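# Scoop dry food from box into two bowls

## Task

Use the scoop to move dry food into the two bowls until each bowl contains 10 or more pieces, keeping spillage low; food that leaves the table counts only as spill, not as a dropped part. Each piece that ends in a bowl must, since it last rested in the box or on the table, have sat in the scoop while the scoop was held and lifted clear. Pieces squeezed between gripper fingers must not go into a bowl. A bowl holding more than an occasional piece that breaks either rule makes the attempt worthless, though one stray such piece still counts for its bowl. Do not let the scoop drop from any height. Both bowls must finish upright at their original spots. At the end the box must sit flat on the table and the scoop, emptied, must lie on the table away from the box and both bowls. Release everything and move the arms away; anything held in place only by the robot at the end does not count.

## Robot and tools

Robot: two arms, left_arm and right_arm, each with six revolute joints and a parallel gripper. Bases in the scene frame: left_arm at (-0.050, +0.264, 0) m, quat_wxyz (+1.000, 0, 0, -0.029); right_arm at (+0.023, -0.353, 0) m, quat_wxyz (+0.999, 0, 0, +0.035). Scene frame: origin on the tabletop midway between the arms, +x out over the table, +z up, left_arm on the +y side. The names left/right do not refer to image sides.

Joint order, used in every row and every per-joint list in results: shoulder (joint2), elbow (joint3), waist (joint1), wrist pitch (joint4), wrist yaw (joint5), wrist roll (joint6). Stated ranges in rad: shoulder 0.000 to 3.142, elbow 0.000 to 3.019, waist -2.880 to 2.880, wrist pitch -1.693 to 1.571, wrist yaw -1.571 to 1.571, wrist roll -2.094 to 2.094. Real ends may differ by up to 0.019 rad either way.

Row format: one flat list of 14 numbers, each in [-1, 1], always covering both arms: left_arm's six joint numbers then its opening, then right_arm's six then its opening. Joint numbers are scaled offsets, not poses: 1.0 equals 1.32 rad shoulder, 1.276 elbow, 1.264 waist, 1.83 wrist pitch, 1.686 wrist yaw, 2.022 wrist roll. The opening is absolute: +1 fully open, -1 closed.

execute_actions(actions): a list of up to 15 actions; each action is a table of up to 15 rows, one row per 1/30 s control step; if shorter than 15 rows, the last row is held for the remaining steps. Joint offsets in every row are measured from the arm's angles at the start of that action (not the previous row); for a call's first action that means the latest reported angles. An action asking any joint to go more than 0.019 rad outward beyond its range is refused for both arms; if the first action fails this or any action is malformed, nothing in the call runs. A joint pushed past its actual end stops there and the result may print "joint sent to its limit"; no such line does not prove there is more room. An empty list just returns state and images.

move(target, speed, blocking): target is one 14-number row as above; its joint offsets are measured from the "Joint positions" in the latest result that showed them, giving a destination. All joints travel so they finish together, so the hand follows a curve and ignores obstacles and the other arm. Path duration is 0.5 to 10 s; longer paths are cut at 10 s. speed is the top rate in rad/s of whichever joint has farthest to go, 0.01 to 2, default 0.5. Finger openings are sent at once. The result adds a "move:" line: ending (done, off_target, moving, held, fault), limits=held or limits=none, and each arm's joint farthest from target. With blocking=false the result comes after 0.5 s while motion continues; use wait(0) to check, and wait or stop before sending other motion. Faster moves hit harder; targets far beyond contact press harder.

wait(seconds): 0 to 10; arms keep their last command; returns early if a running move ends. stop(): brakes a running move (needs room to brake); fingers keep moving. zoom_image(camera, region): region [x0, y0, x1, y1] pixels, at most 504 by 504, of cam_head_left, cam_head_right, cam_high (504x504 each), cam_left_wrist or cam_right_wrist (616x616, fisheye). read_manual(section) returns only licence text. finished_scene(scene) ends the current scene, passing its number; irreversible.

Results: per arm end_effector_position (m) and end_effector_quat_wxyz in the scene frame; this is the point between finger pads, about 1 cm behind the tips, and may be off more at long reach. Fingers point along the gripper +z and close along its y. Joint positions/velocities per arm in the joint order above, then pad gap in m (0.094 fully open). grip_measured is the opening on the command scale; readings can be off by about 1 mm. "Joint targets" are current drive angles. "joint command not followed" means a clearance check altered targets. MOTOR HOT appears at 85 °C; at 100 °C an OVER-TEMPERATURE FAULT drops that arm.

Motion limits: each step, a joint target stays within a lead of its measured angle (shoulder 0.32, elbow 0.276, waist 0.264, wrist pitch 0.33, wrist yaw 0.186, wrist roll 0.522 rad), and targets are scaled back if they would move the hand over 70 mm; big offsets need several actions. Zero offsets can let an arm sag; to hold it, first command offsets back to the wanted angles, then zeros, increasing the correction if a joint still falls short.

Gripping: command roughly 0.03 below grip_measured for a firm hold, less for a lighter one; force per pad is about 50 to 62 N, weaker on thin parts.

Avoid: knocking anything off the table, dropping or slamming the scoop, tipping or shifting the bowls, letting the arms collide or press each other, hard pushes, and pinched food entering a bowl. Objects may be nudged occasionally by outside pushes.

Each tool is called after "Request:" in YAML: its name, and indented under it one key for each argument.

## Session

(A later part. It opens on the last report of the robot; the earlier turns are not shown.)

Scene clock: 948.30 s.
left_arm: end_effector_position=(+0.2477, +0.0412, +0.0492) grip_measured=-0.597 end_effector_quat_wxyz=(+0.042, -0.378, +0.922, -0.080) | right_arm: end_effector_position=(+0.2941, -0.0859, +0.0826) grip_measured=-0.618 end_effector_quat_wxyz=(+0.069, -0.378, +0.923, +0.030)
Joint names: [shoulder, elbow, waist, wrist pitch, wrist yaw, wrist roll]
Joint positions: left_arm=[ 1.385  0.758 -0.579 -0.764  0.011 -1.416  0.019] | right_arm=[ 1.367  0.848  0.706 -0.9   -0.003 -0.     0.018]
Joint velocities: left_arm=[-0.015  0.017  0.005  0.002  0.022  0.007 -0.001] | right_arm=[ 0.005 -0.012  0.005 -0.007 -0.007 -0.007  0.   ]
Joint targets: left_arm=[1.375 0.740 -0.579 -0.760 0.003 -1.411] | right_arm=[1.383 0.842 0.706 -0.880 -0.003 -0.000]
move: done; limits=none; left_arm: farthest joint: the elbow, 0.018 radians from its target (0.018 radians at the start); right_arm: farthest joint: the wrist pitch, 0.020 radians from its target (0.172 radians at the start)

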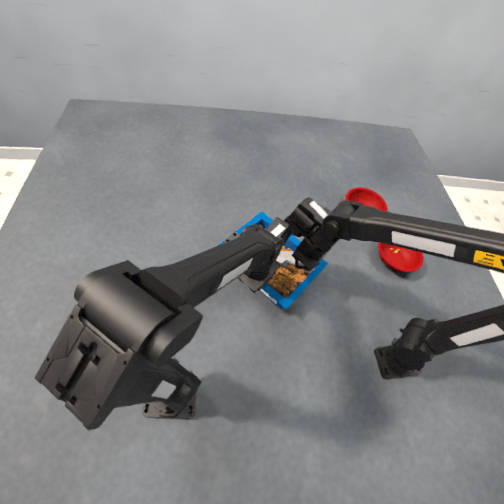

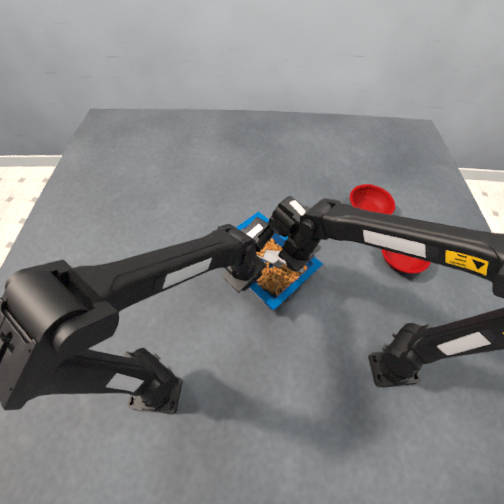

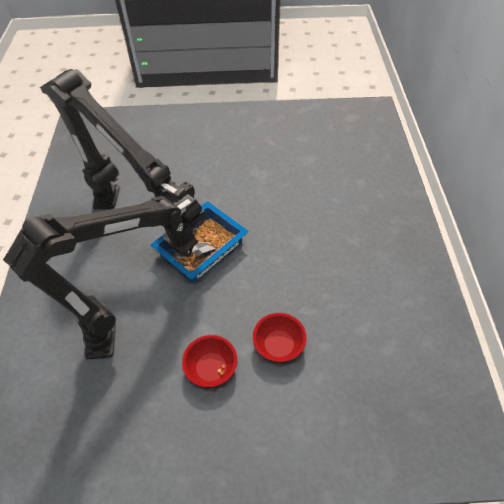

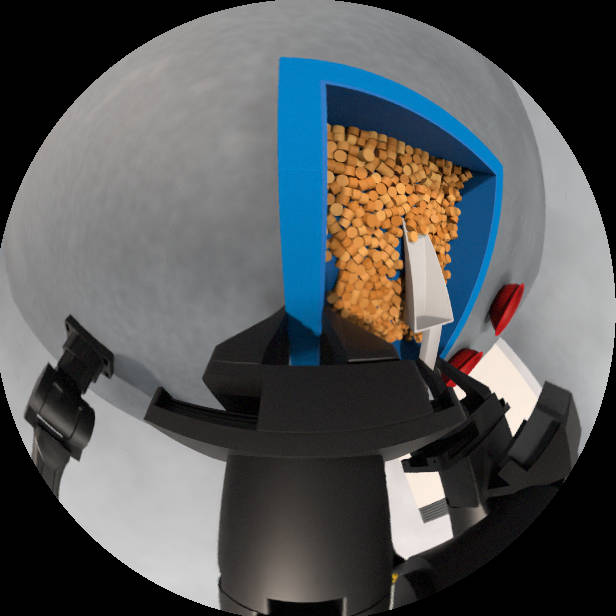

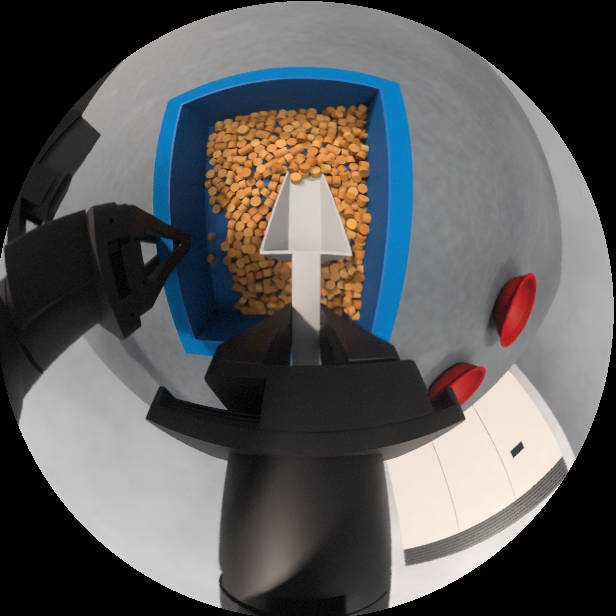

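Request:
move:
  target: [-0.008,-0.014,0,0.002,-0.005,0.002,-0.63, 0.027,-0.0415,0,0.1164,0,0,-0.65]
  speed: 0.12

Request:
zoom_image:
  camera: "cam_right_wrist"
  region: [180, 40, 420, 280]

Scene clock: 953.37 s.
left_arm: end_effector_position=(+0.2477, +0.0411, +0.0492) grip_measured=-0.597 end_effector_quat_wxyz=(+0.042, -0.378, +0.922, -0.080) | right_arm: end_effector_position=(+0.3107, -0.0696, +0.0670) grip_measured=-0.618 end_effector_quat_wxyz=(+0.126, -0.375, +0.917, +0.053)
Joint names: [shoulder, elbow, waist, wrist pitch, wrist yaw, wrist roll]
Joint positions: left_arm=[ 1.385  0.758 -0.579 -0.764  0.011 -1.416  0.019] | right_arm=[ 1.386  0.799  0.706 -0.71  -0.003 -0.     0.018]
Joint velocities: left_arm=[-0.005 -0.002 -0.005  0.012 -0.022 -0.007  0.001] | right_arm=[ 0.005 -0.007 -0.005 -0.002 -0.037 -0.022  0.   ]
Joint targets: left_arm=[1.375 0.740 -0.579 -0.760 0.003 -1.412] | right_arm=[1.402 0.795 0.706 -0.687 -0.003 -0.000]
move: off_target (right_arm); limits=none; left_arm: farthest joint: the elbow, 0.018 radians from its target (0.018 radians at the start); right_arm: farthest joint: the wrist pitch, 0.023 radians from its target (0.213 radians at the start)

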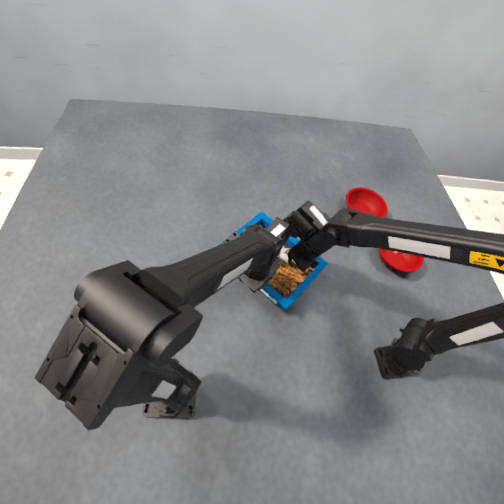

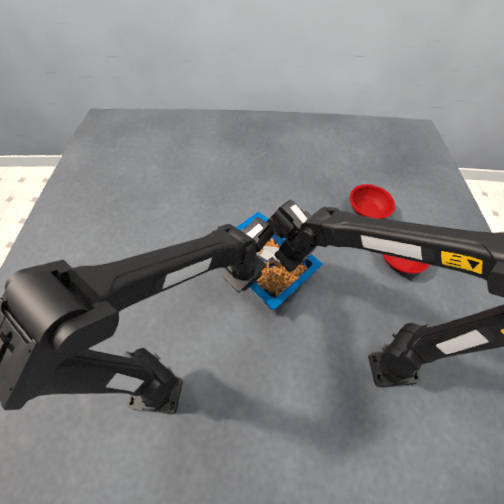

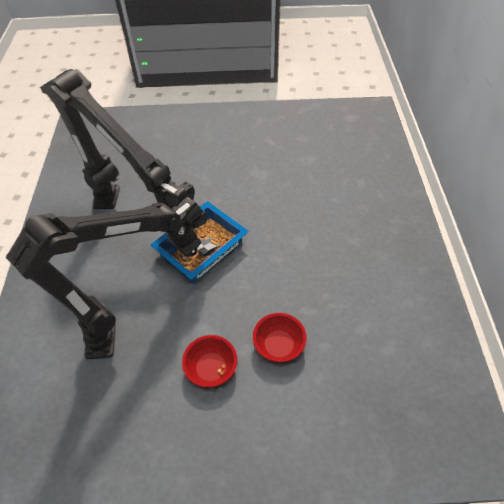

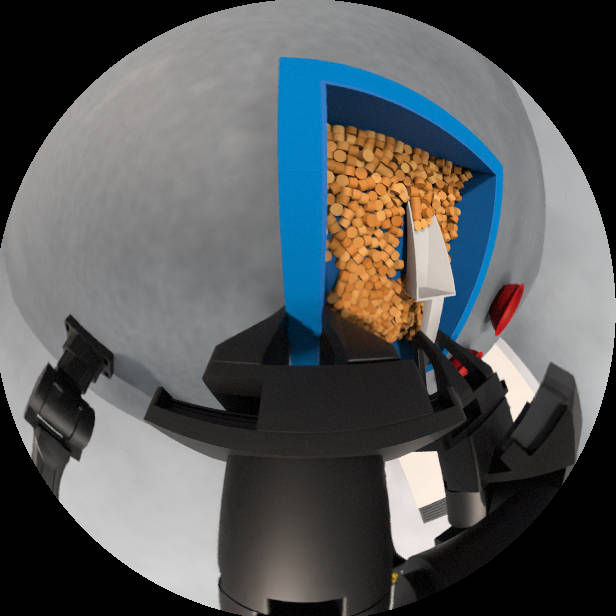

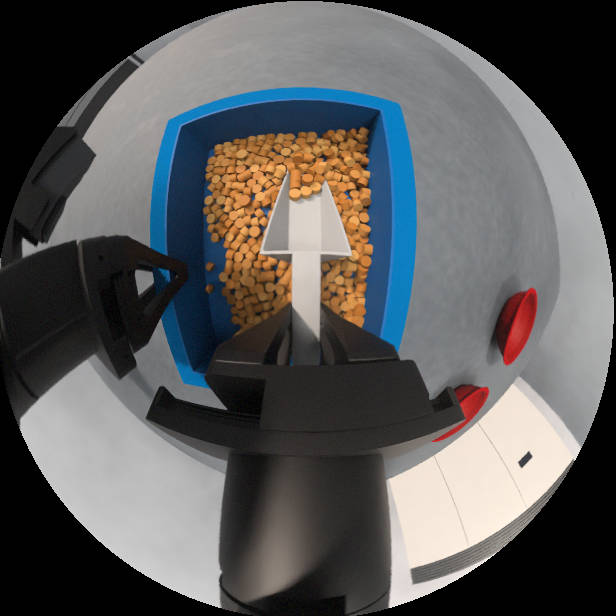

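Region (180, 40, 420, 280) of cam_right_wrist's 616x616 image, scaled by 2.100, with more detail than that image has.

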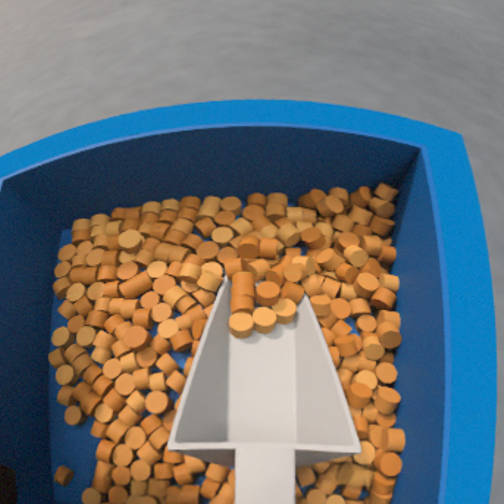

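Request:
move:
  target: [-0.008,-0.014,0,0.002,-0.005,0.002,-0.63, 0.027,-0.044,0,0.108,0,0,-0.65]
  speed: 0.12

Request:
zoom_image:
  camera: "cam_right_wrist"
  region: [180, 40, 420, 280]

Scene clock: 962.10 s.
left_arm: end_effector_position=(+0.2477, +0.0411, +0.0492) grip_measured=-0.597 end_effector_quat_wxyz=(+0.042, -0.378, +0.922, -0.080) | right_arm: end_effector_position=(+0.3220, -0.0585, +0.0530) grip_measured=-0.618 end_effector_quat_wxyz=(+0.173, -0.372, +0.909, +0.072)
Joint names: [shoulder, elbow, waist, wrist pitch, wrist yaw, wrist roll]
Joint positions: left_arm=[ 1.385  0.758 -0.579 -0.764  0.011 -1.416  0.019] | right_arm=[ 1.406  0.748  0.706 -0.536 -0.003 -0.     0.018]
Joint velocities: left_arm=[-0.005  0.007  0.005  0.002 -0.022 -0.022 -0.001] | right_arm=[-0.015 -0.002 -0.005  0.002  0.081  0.037 -0.001]
Joint targets: left_arm=[1.375 0.740 -0.579 -0.760 0.003 -1.412] | right_arm=[1.422 0.744 0.706 -0.512 -0.003 -0.000]
move: off_target (right_arm); limits=none; left_arm: farthest joint: the elbow, 0.018 radians from its target (0.018 radians at the start); right_arm: farthest joint: the wrist pitch, 0.024 radians from its target (0.197 radians at the start)

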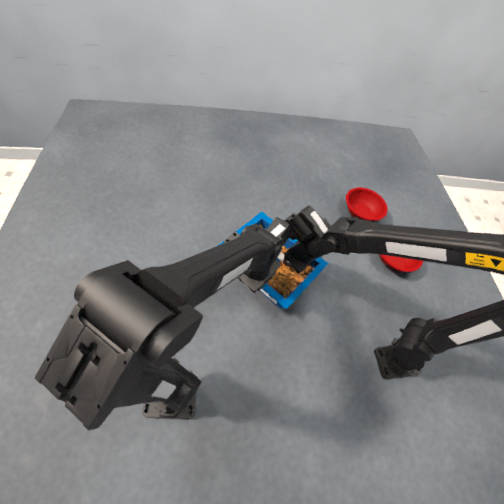

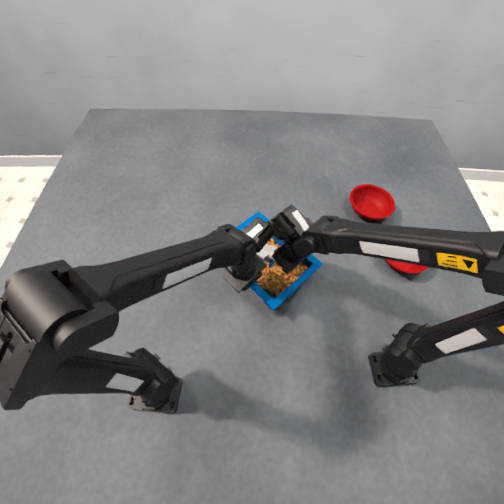

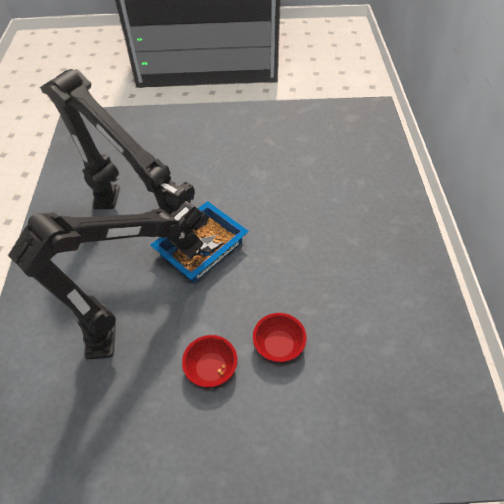

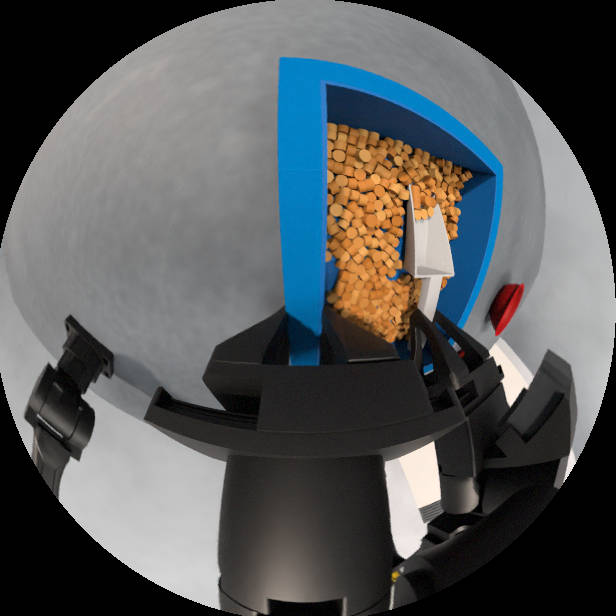

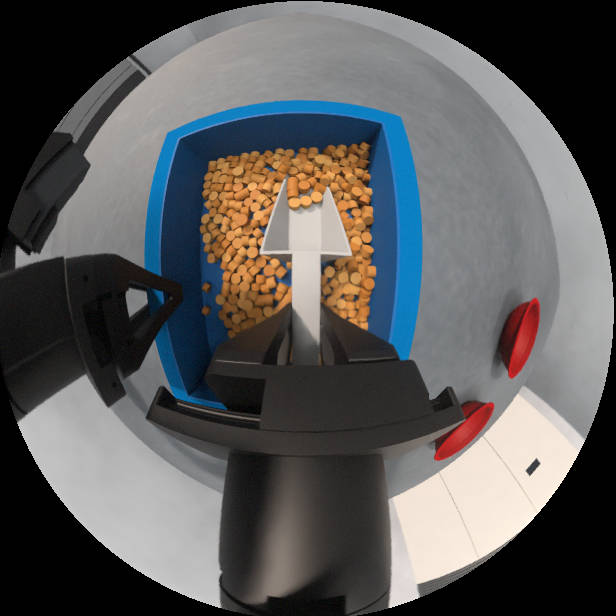

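Region (180, 40, 420, 280) of cam_right_wrist's 616x616 image, scaled by 2.100, with more detail than that image has.

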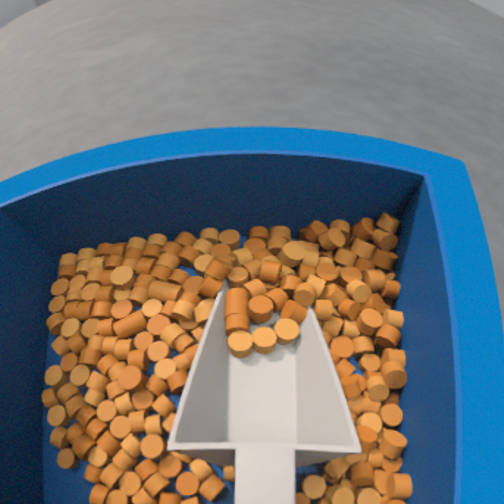

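Request:
move:
  target: [-0.008,-0.014,0,0.002,-0.005,0.002,-0.63, 0.035,0.018,0,0.0475,0,0,-0.65]
  speed: 0.08

Request:
zoom_image:
  camera: "cam_right_wrist"
  region: [180, 40, 420, 280]

Scene clock: 971.13 s.
left_arm: end_effector_position=(+0.2480, +0.0415, +0.0492) grip_measured=-0.597 end_effector_quat_wxyz=(+0.043, -0.378, +0.921, -0.079) | right_arm: end_effector_position=(+0.3307, -0.0500, +0.0478) grip_measured=-0.618 end_effector_quat_wxyz=(+0.189, -0.371, +0.906, +0.079)
Joint names: [shoulder, elbow, waist, wrist pitch, wrist yaw, wrist roll]
Joint positions: left_arm=[ 1.385  0.758 -0.579 -0.764  0.009 -1.417  0.019] | right_arm=[ 1.434  0.748  0.706 -0.473 -0.003 -0.     0.018]
Joint velocities: left_arm=[-0.005  0.002 -0.015 -0.002 -0.007  0.051  0.   ] | right_arm=[ 0.015  0.017  0.005  0.002 -0.037 -0.022 -0.   ]
Joint targets: left_arm=[1.375 0.740 -0.579 -0.760 0.003 -1.411] | right_arm=[1.452 0.771 0.706 -0.449 -0.003 -0.000]
move: off_target (right_arm); limits=none; left_arm: farthest joint: the elbow, 0.018 radians from its target (0.018 radians at the start); right_arm: farthest joint: the elbow, 0.023 radians from its target (0.023 radians at the start)

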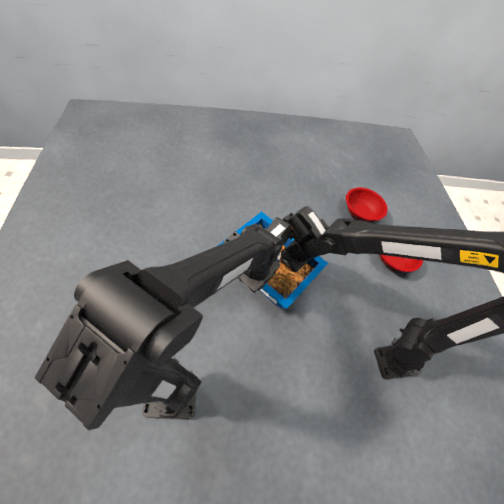

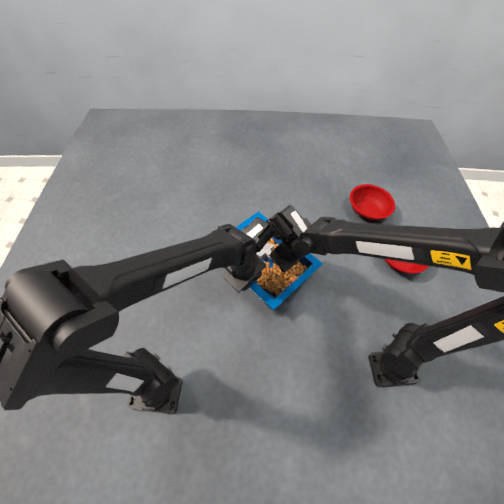

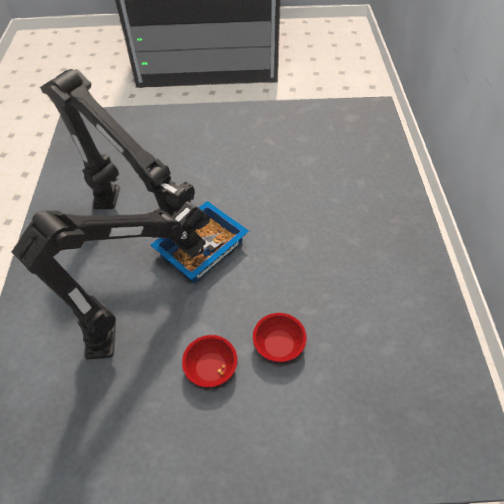

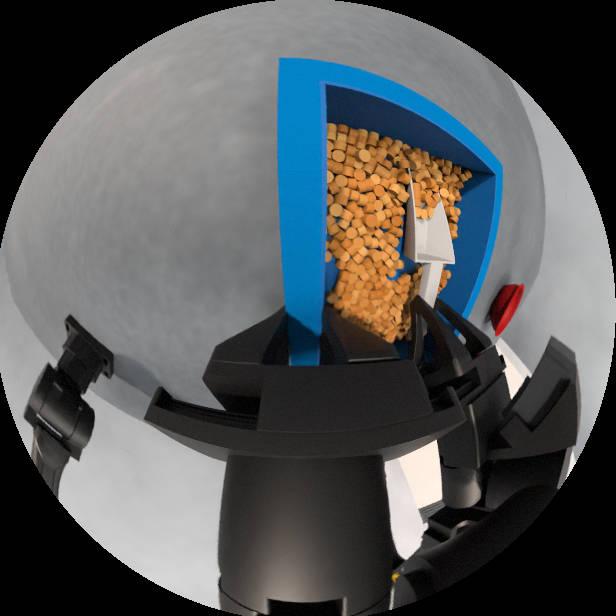

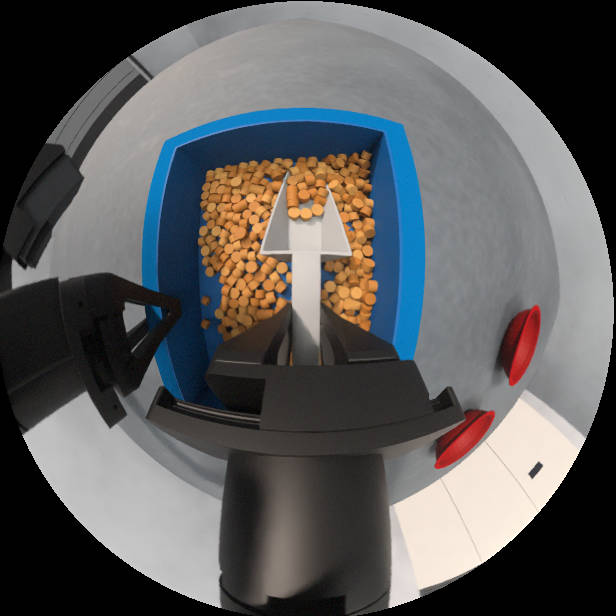

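Region (180, 40, 420, 280) of cam_right_wrist's 616x616 image, scaled by 2.100, with more detail than that image has.

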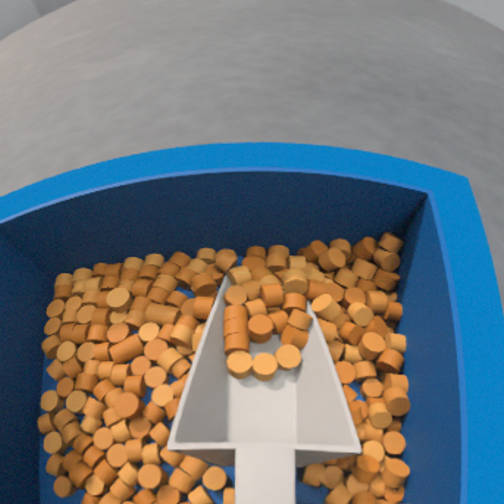

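Request:
move:
  target: [-0.008,-0.014,0,0.002,-0.004,0.003,-0.63, 0.027,-0.006,0,0.0475,0,0,-0.65]
  speed: 0.08

Request:
zoom_image:
  camera: "cam_right_wrist"
  region: [180, 40, 420, 280]

Scene clock: 977.90 s.
left_arm: end_effector_position=(+0.2489, +0.0418, +0.0493) grip_measured=-0.597 end_effector_quat_wxyz=(+0.045, -0.382, +0.920, -0.079) | right_arm: end_effector_position=(+0.3339, -0.0464, +0.0444) grip_measured=-0.618 end_effector_quat_wxyz=(+0.201, -0.370, +0.903, +0.085)
Joint names: [shoulder, elbow, waist, wrist pitch, wrist yaw, wrist roll]
Joint positions: left_arm=[ 1.385  0.758 -0.579 -0.761  0.004 -1.424  0.019] | right_arm=[ 1.444  0.738  0.706 -0.426 -0.005 -0.     0.018]
Joint velocities: left_arm=[-0.015 -0.002  0.015 -0.012 -0.022 -0.022  0.001] | right_arm=[-0.005 -0.002  0.005 -0.022 -0.022 -0.007  0.   ]
Joint targets: left_arm=[1.375 0.740 -0.579 -0.760 0.002 -1.411] | right_arm=[1.469 0.740 0.706 -0.386 -0.004 -0.000]
move: off_target (right_arm); limits=none; left_arm: farthest joint: the elbow, 0.018 radians from its target (0.018 radians at the start); right_arm: farthest joint: the wrist pitch, 0.040 radians from its target (0.086 radians at the start)

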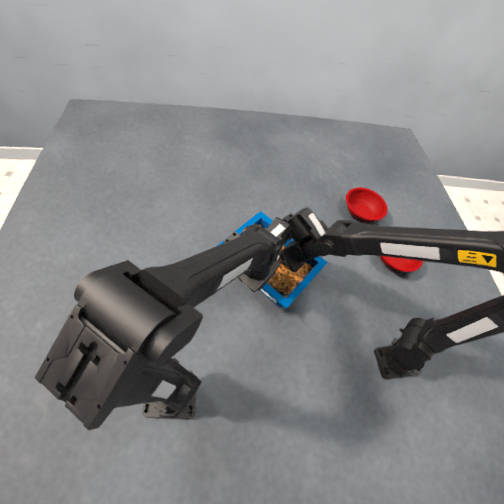

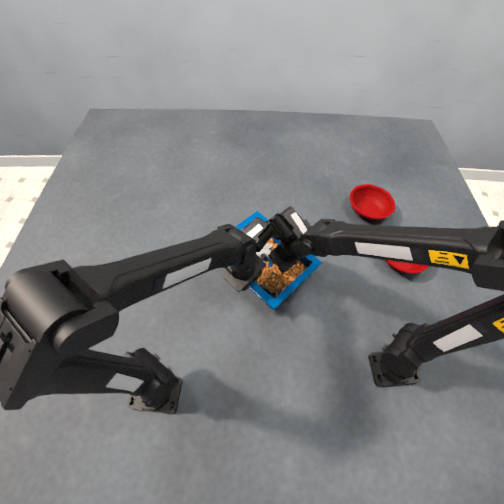

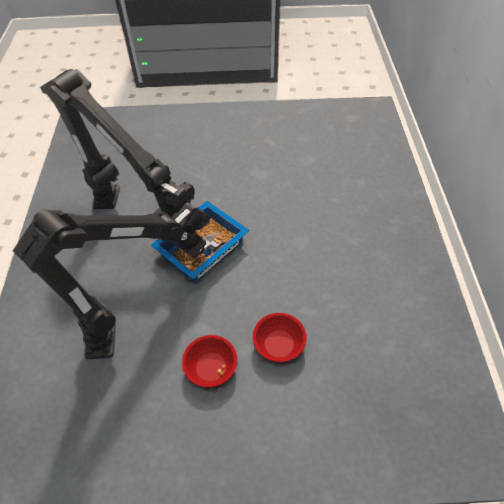

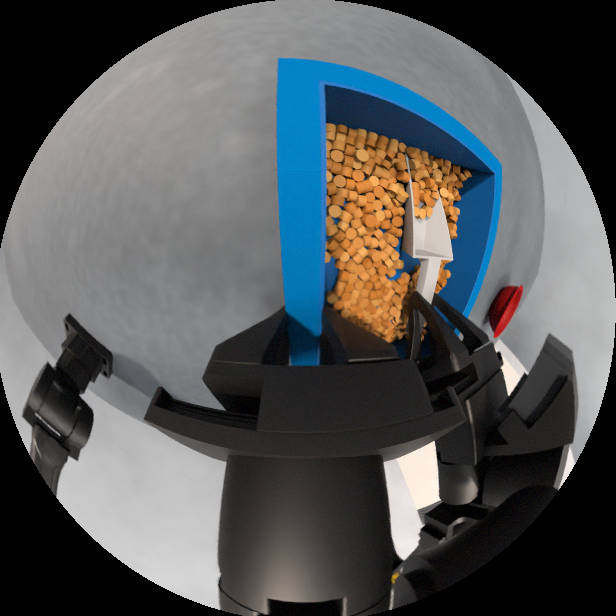

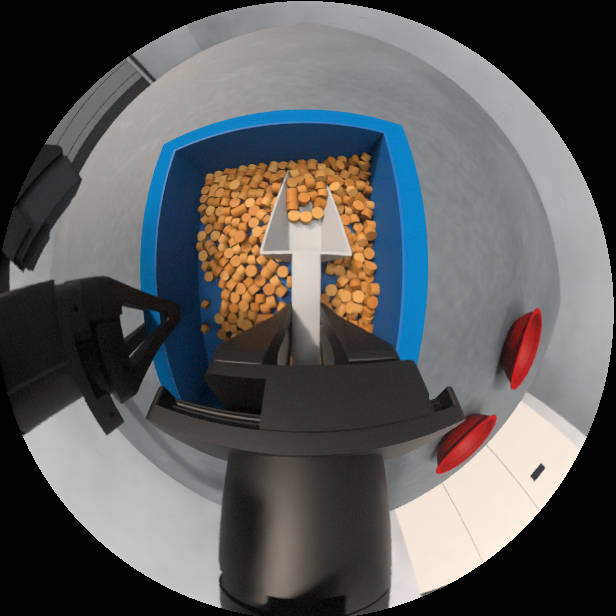

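Region (180, 40, 420, 280) of cam_right_wrist's 616x616 image, scaled by 2.100, with more detail than that image has.

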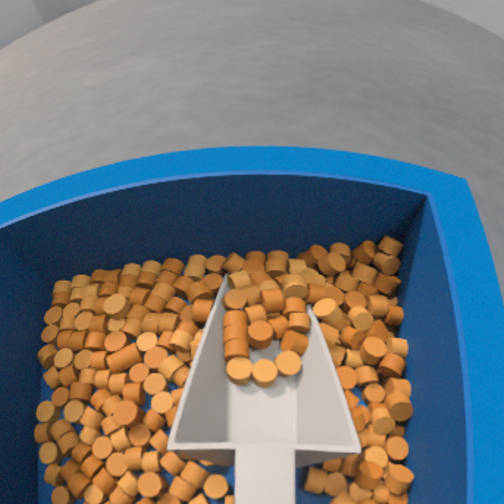

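Request:
move:
  target: [-0.008,-0.014,0,0.001,-0.001,0.006,-0.63, -0.075,-0.1223,0,0.147,0,0,-0.65]
  speed: 0.15

Request:
zoom_image:
  camera: "cam_right_wrist"
  region: [180, 40, 420, 280]

Scene clock: 987.77 s.
left_arm: end_effector_position=(+0.2488, +0.0417, +0.0493) grip_measured=-0.597 end_effector_quat_wxyz=(+0.044, -0.384, +0.919, -0.080) | right_arm: end_effector_position=(+0.3244, -0.0555, +0.0488) grip_measured=-0.618 end_effector_quat_wxyz=(+0.280, -0.362, +0.881, +0.118)
Joint names: [shoulder, elbow, waist, wrist pitch, wrist yaw, wrist roll]
Joint positions: left_arm=[ 1.385  0.758 -0.579 -0.761  0.005 -1.429  0.019] | right_arm=[ 1.353  0.585  0.706 -0.185 -0.006 -0.     0.018]
Joint velocities: left_arm=[ 0.005  0.007 -0.005  0.002 -0.037 -0.007  0.   ] | right_arm=[-0.005 -0.007 -0.005 -0.007  0.066 -0.051 -0.001]
Joint targets: left_arm=[1.375 0.740 -0.579 -0.759 0.003 -1.412] | right_arm=[1.345 0.582 0.706 -0.157 -0.005 -0.000]
move: off_target (right_arm); limits=none; left_arm: farthest joint: the elbow, 0.018 radians from its target (0.018 radians at the start); right_arm: farthest joint: the wrist pitch, 0.028 radians from its target (0.269 radians at the start)

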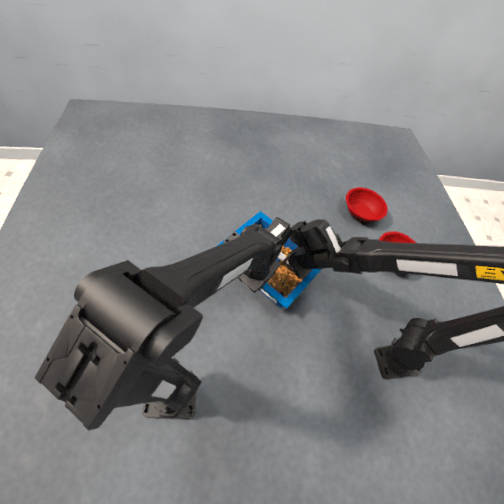

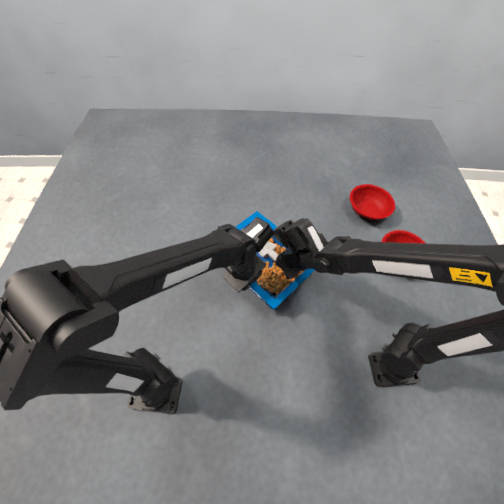

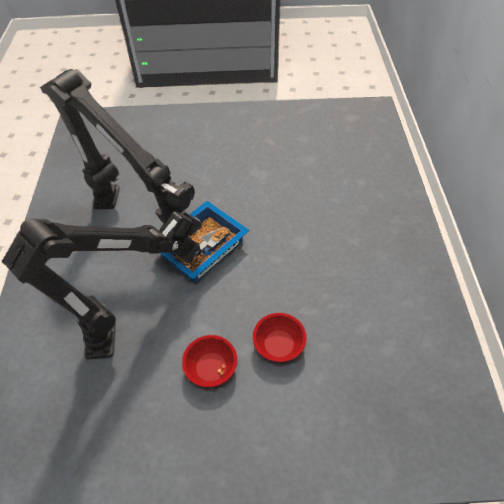

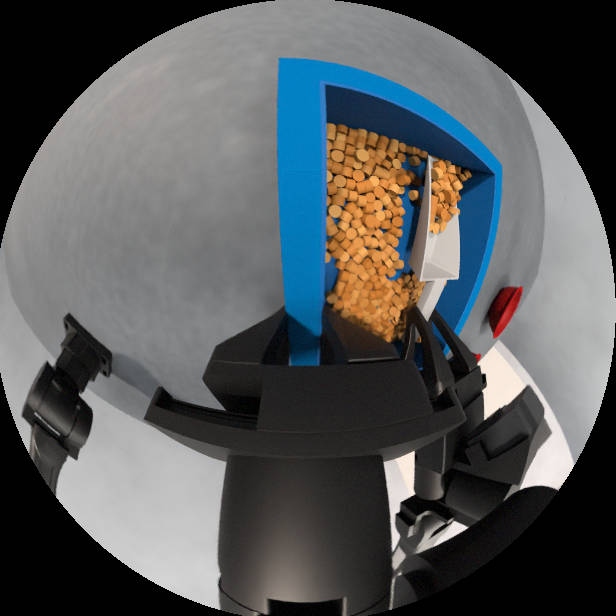

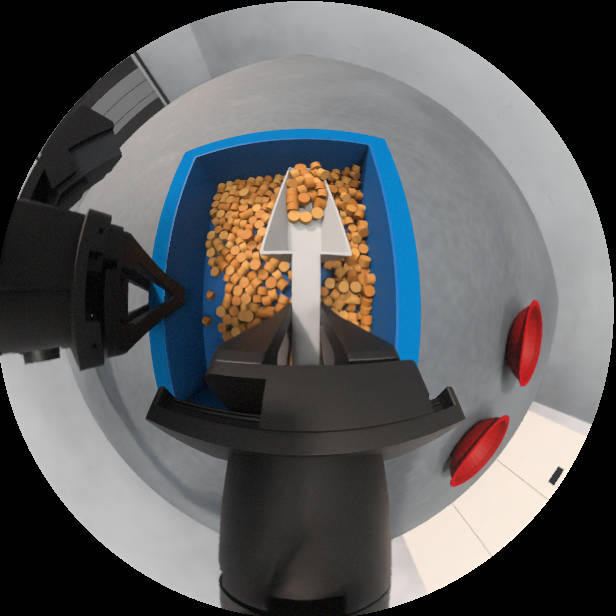

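Region (180, 40, 420, 280) of cam_right_wrist's 616x616 image, scaled by 2.100, with more detail than that image has.

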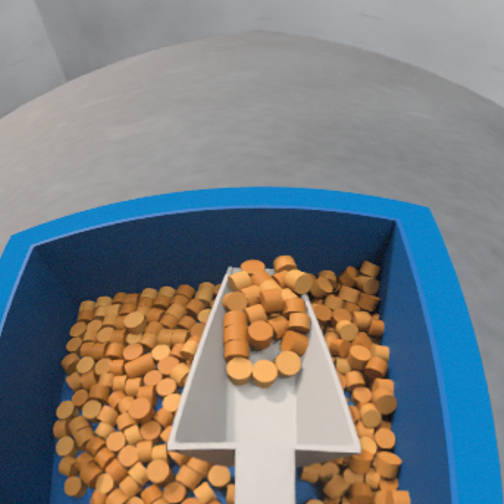

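Request:
move:
  target: [-0.008,-0.014,0,0.001,-0.002,0.008,-0.63, -0.2727,-0.022,0,-0.078,0,0,-0.65]
  speed: 0.2

Request:
zoom_image:
  camera: "cam_right_wrist"
  region: [220, 120, 400, 300]

Scene clock: 995.70 s.
left_arm: end_effector_position=(+0.2487, +0.0416, +0.0493) grip_measured=-0.597 end_effector_quat_wxyz=(+0.044, -0.385, +0.919, -0.080) | right_arm: end_effector_position=(+0.3076, -0.0720, +0.1567) grip_measured=-0.618 end_effector_quat_wxyz=(+0.370, -0.348, +0.847, +0.154)
Joint names: [shoulder, elbow, waist, wrist pitch, wrist yaw, wrist roll]
Joint positions: left_arm=[ 1.385  0.758 -0.579 -0.761  0.006 -1.43   0.019] | right_arm=[ 0.996  0.559  0.706 -0.309 -0.006 -0.     0.018]
Joint velocities: left_arm=[-0.015 -0.007 -0.005  0.007  0.051 -0.007  0.001] | right_arm=[-0.005  0.007 -0.005  0.002 -0.022 -0.022 -0.001]
Joint targets: left_arm=[1.375 0.740 -0.579 -0.759 0.002 -1.412] | right_arm=[0.993 0.556 0.706 -0.327 -0.006 -0.000]
move: done; limits=none; left_arm: farthest joint: the elbow, 0.018 radians from its target (0.018 radians at the start); right_arm: farthest joint: the wrist pitch, 0.018 radians from its target (0.143 radians at the start)

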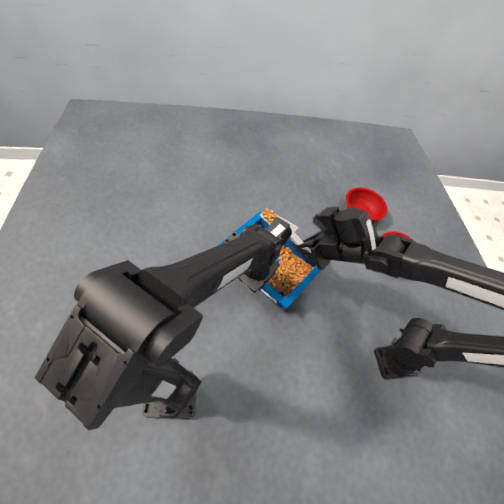

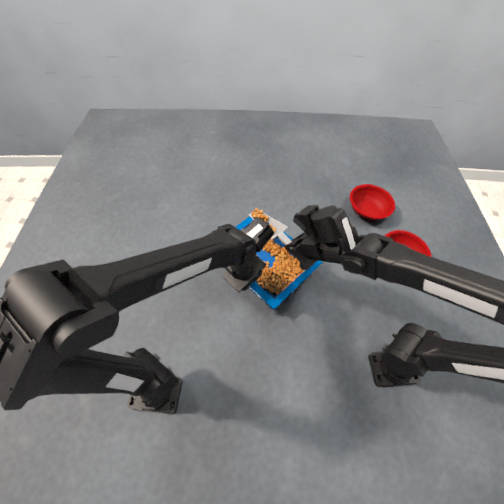

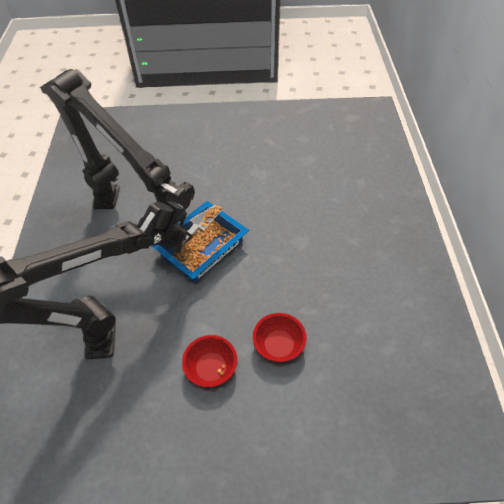

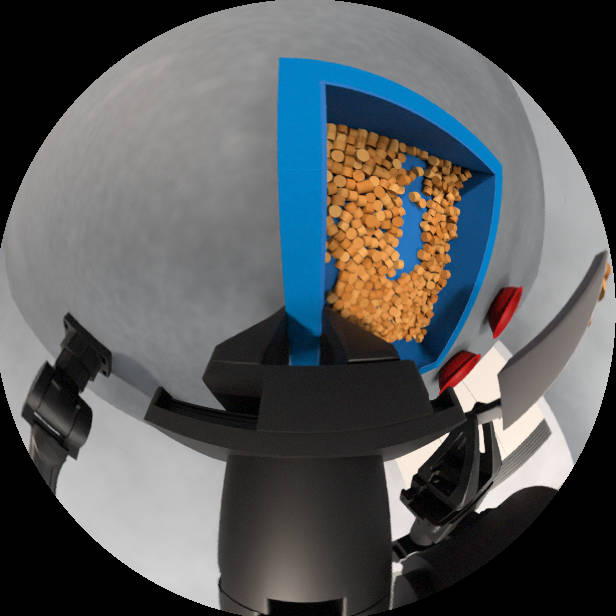

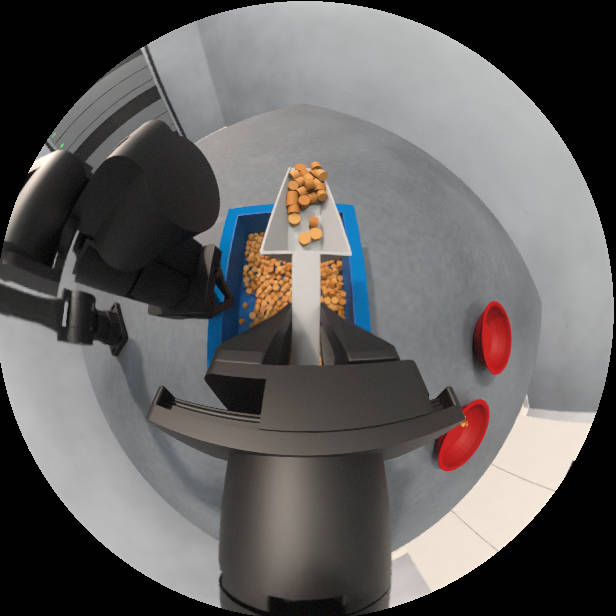

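Region (220, 120, 400, 300) of cam_right_wrist's 616x616 image, scaled by 2.800, with more detail than that image has.

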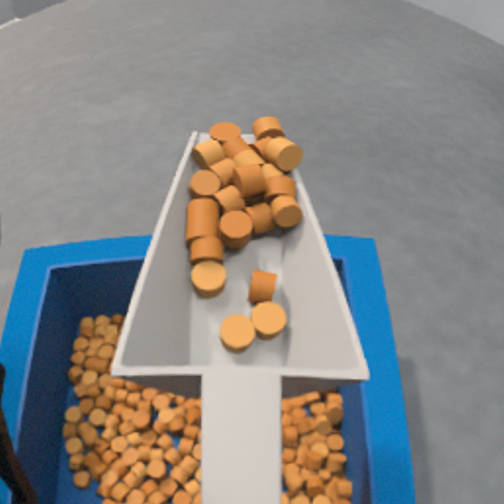

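Request:
move:
  target: [-0.008,-0.014,0,0.001,-0.003,0.009,-0.63, -0.008,-0.0815,0,0.188,0,0,-0.65]
  speed: 0.2

Request:
zoom_image:
  camera: "cam_right_wrist"
  region: [220, 120, 400, 300]

Scene clock: 1003.47 s.
left_arm: end_effector_position=(+0.2486, +0.0415, +0.0493) grip_measured=-0.597 end_effector_quat_wxyz=(+0.044, -0.385, +0.918, -0.080) | right_arm: end_effector_position=(+0.3168, -0.0630, +0.1642) grip_measured=-0.618 end_effector_quat_wxyz=(+0.457, -0.330, +0.803, +0.190)
Joint names: [shoulder, elbow, waist, wrist pitch, wrist yaw, wrist roll]
Joint positions: left_arm=[ 1.385  0.758 -0.579 -0.761  0.007 -1.431  0.019] | right_arm=[ 0.996  0.458  0.706  0.004 -0.006 -0.     0.018]
Joint velocities: left_arm=[-0.005 -0.007 -0.034 -0.017 -0.007  0.051 -0.001] | right_arm=[-0.005 -0.002  0.005 -0.007  0.022  0.037 -0.001]
Joint targets: left_arm=[1.375 0.740 -0.579 -0.759 0.001 -1.412] | right_arm=[0.986 0.456 0.706 0.035 -0.006 -0.000]
move: off_target (right_arm); limits=none; left_arm: farthest joint: the wrist roll, 0.019 radians from its target (0.018 radians at the start); right_arm: farthest joint: the wrist pitch, 0.032 radians from its target (0.344 radians at the start)

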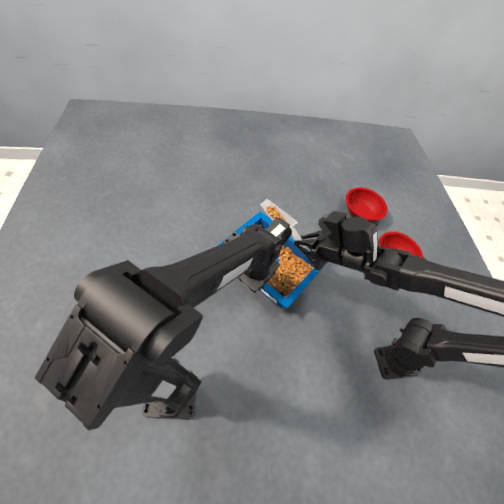

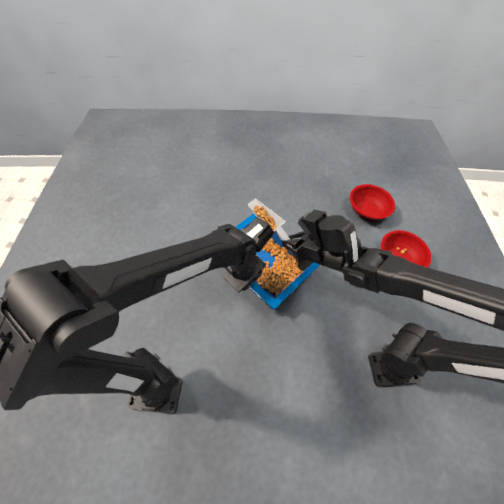

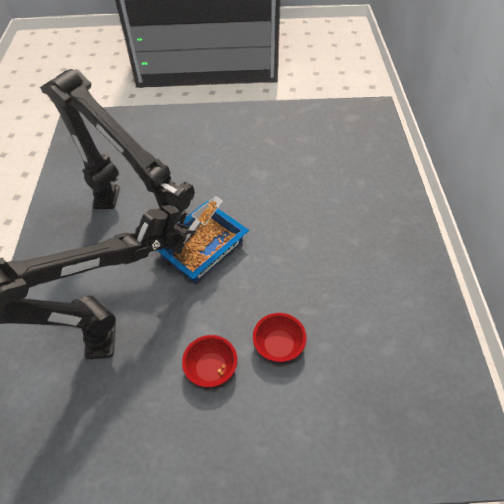

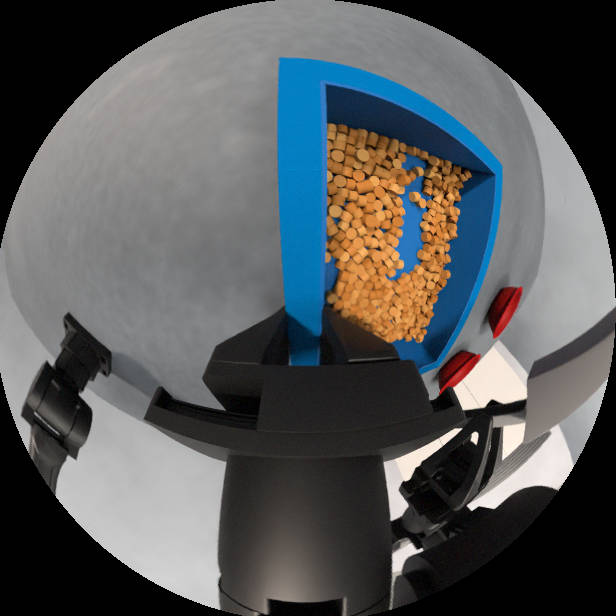

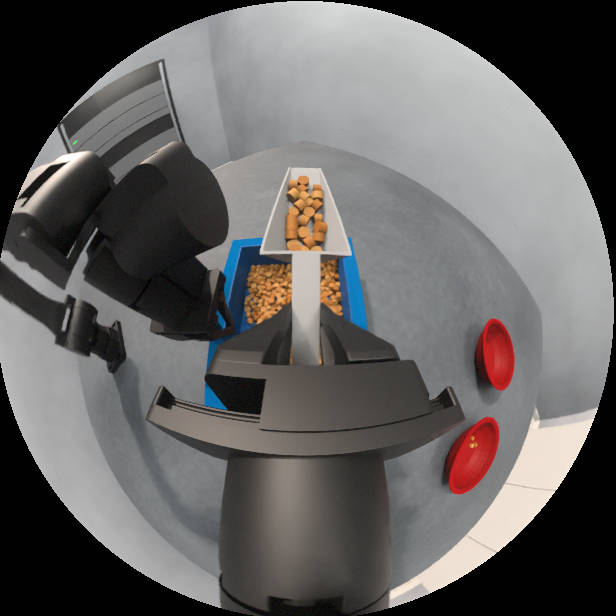

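Region (220, 120, 400, 300) of cam_right_wrist's 616x616 image, scaled by 2.800, with more detail than that image has.

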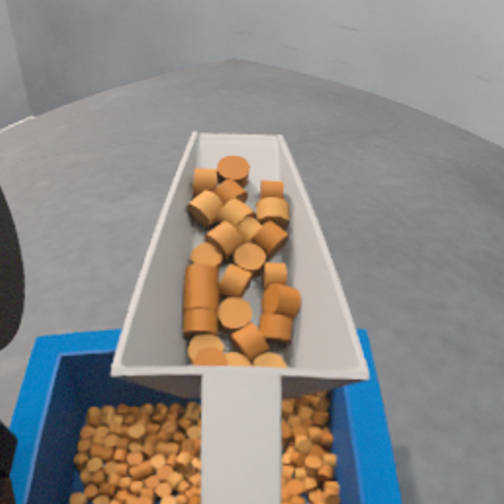

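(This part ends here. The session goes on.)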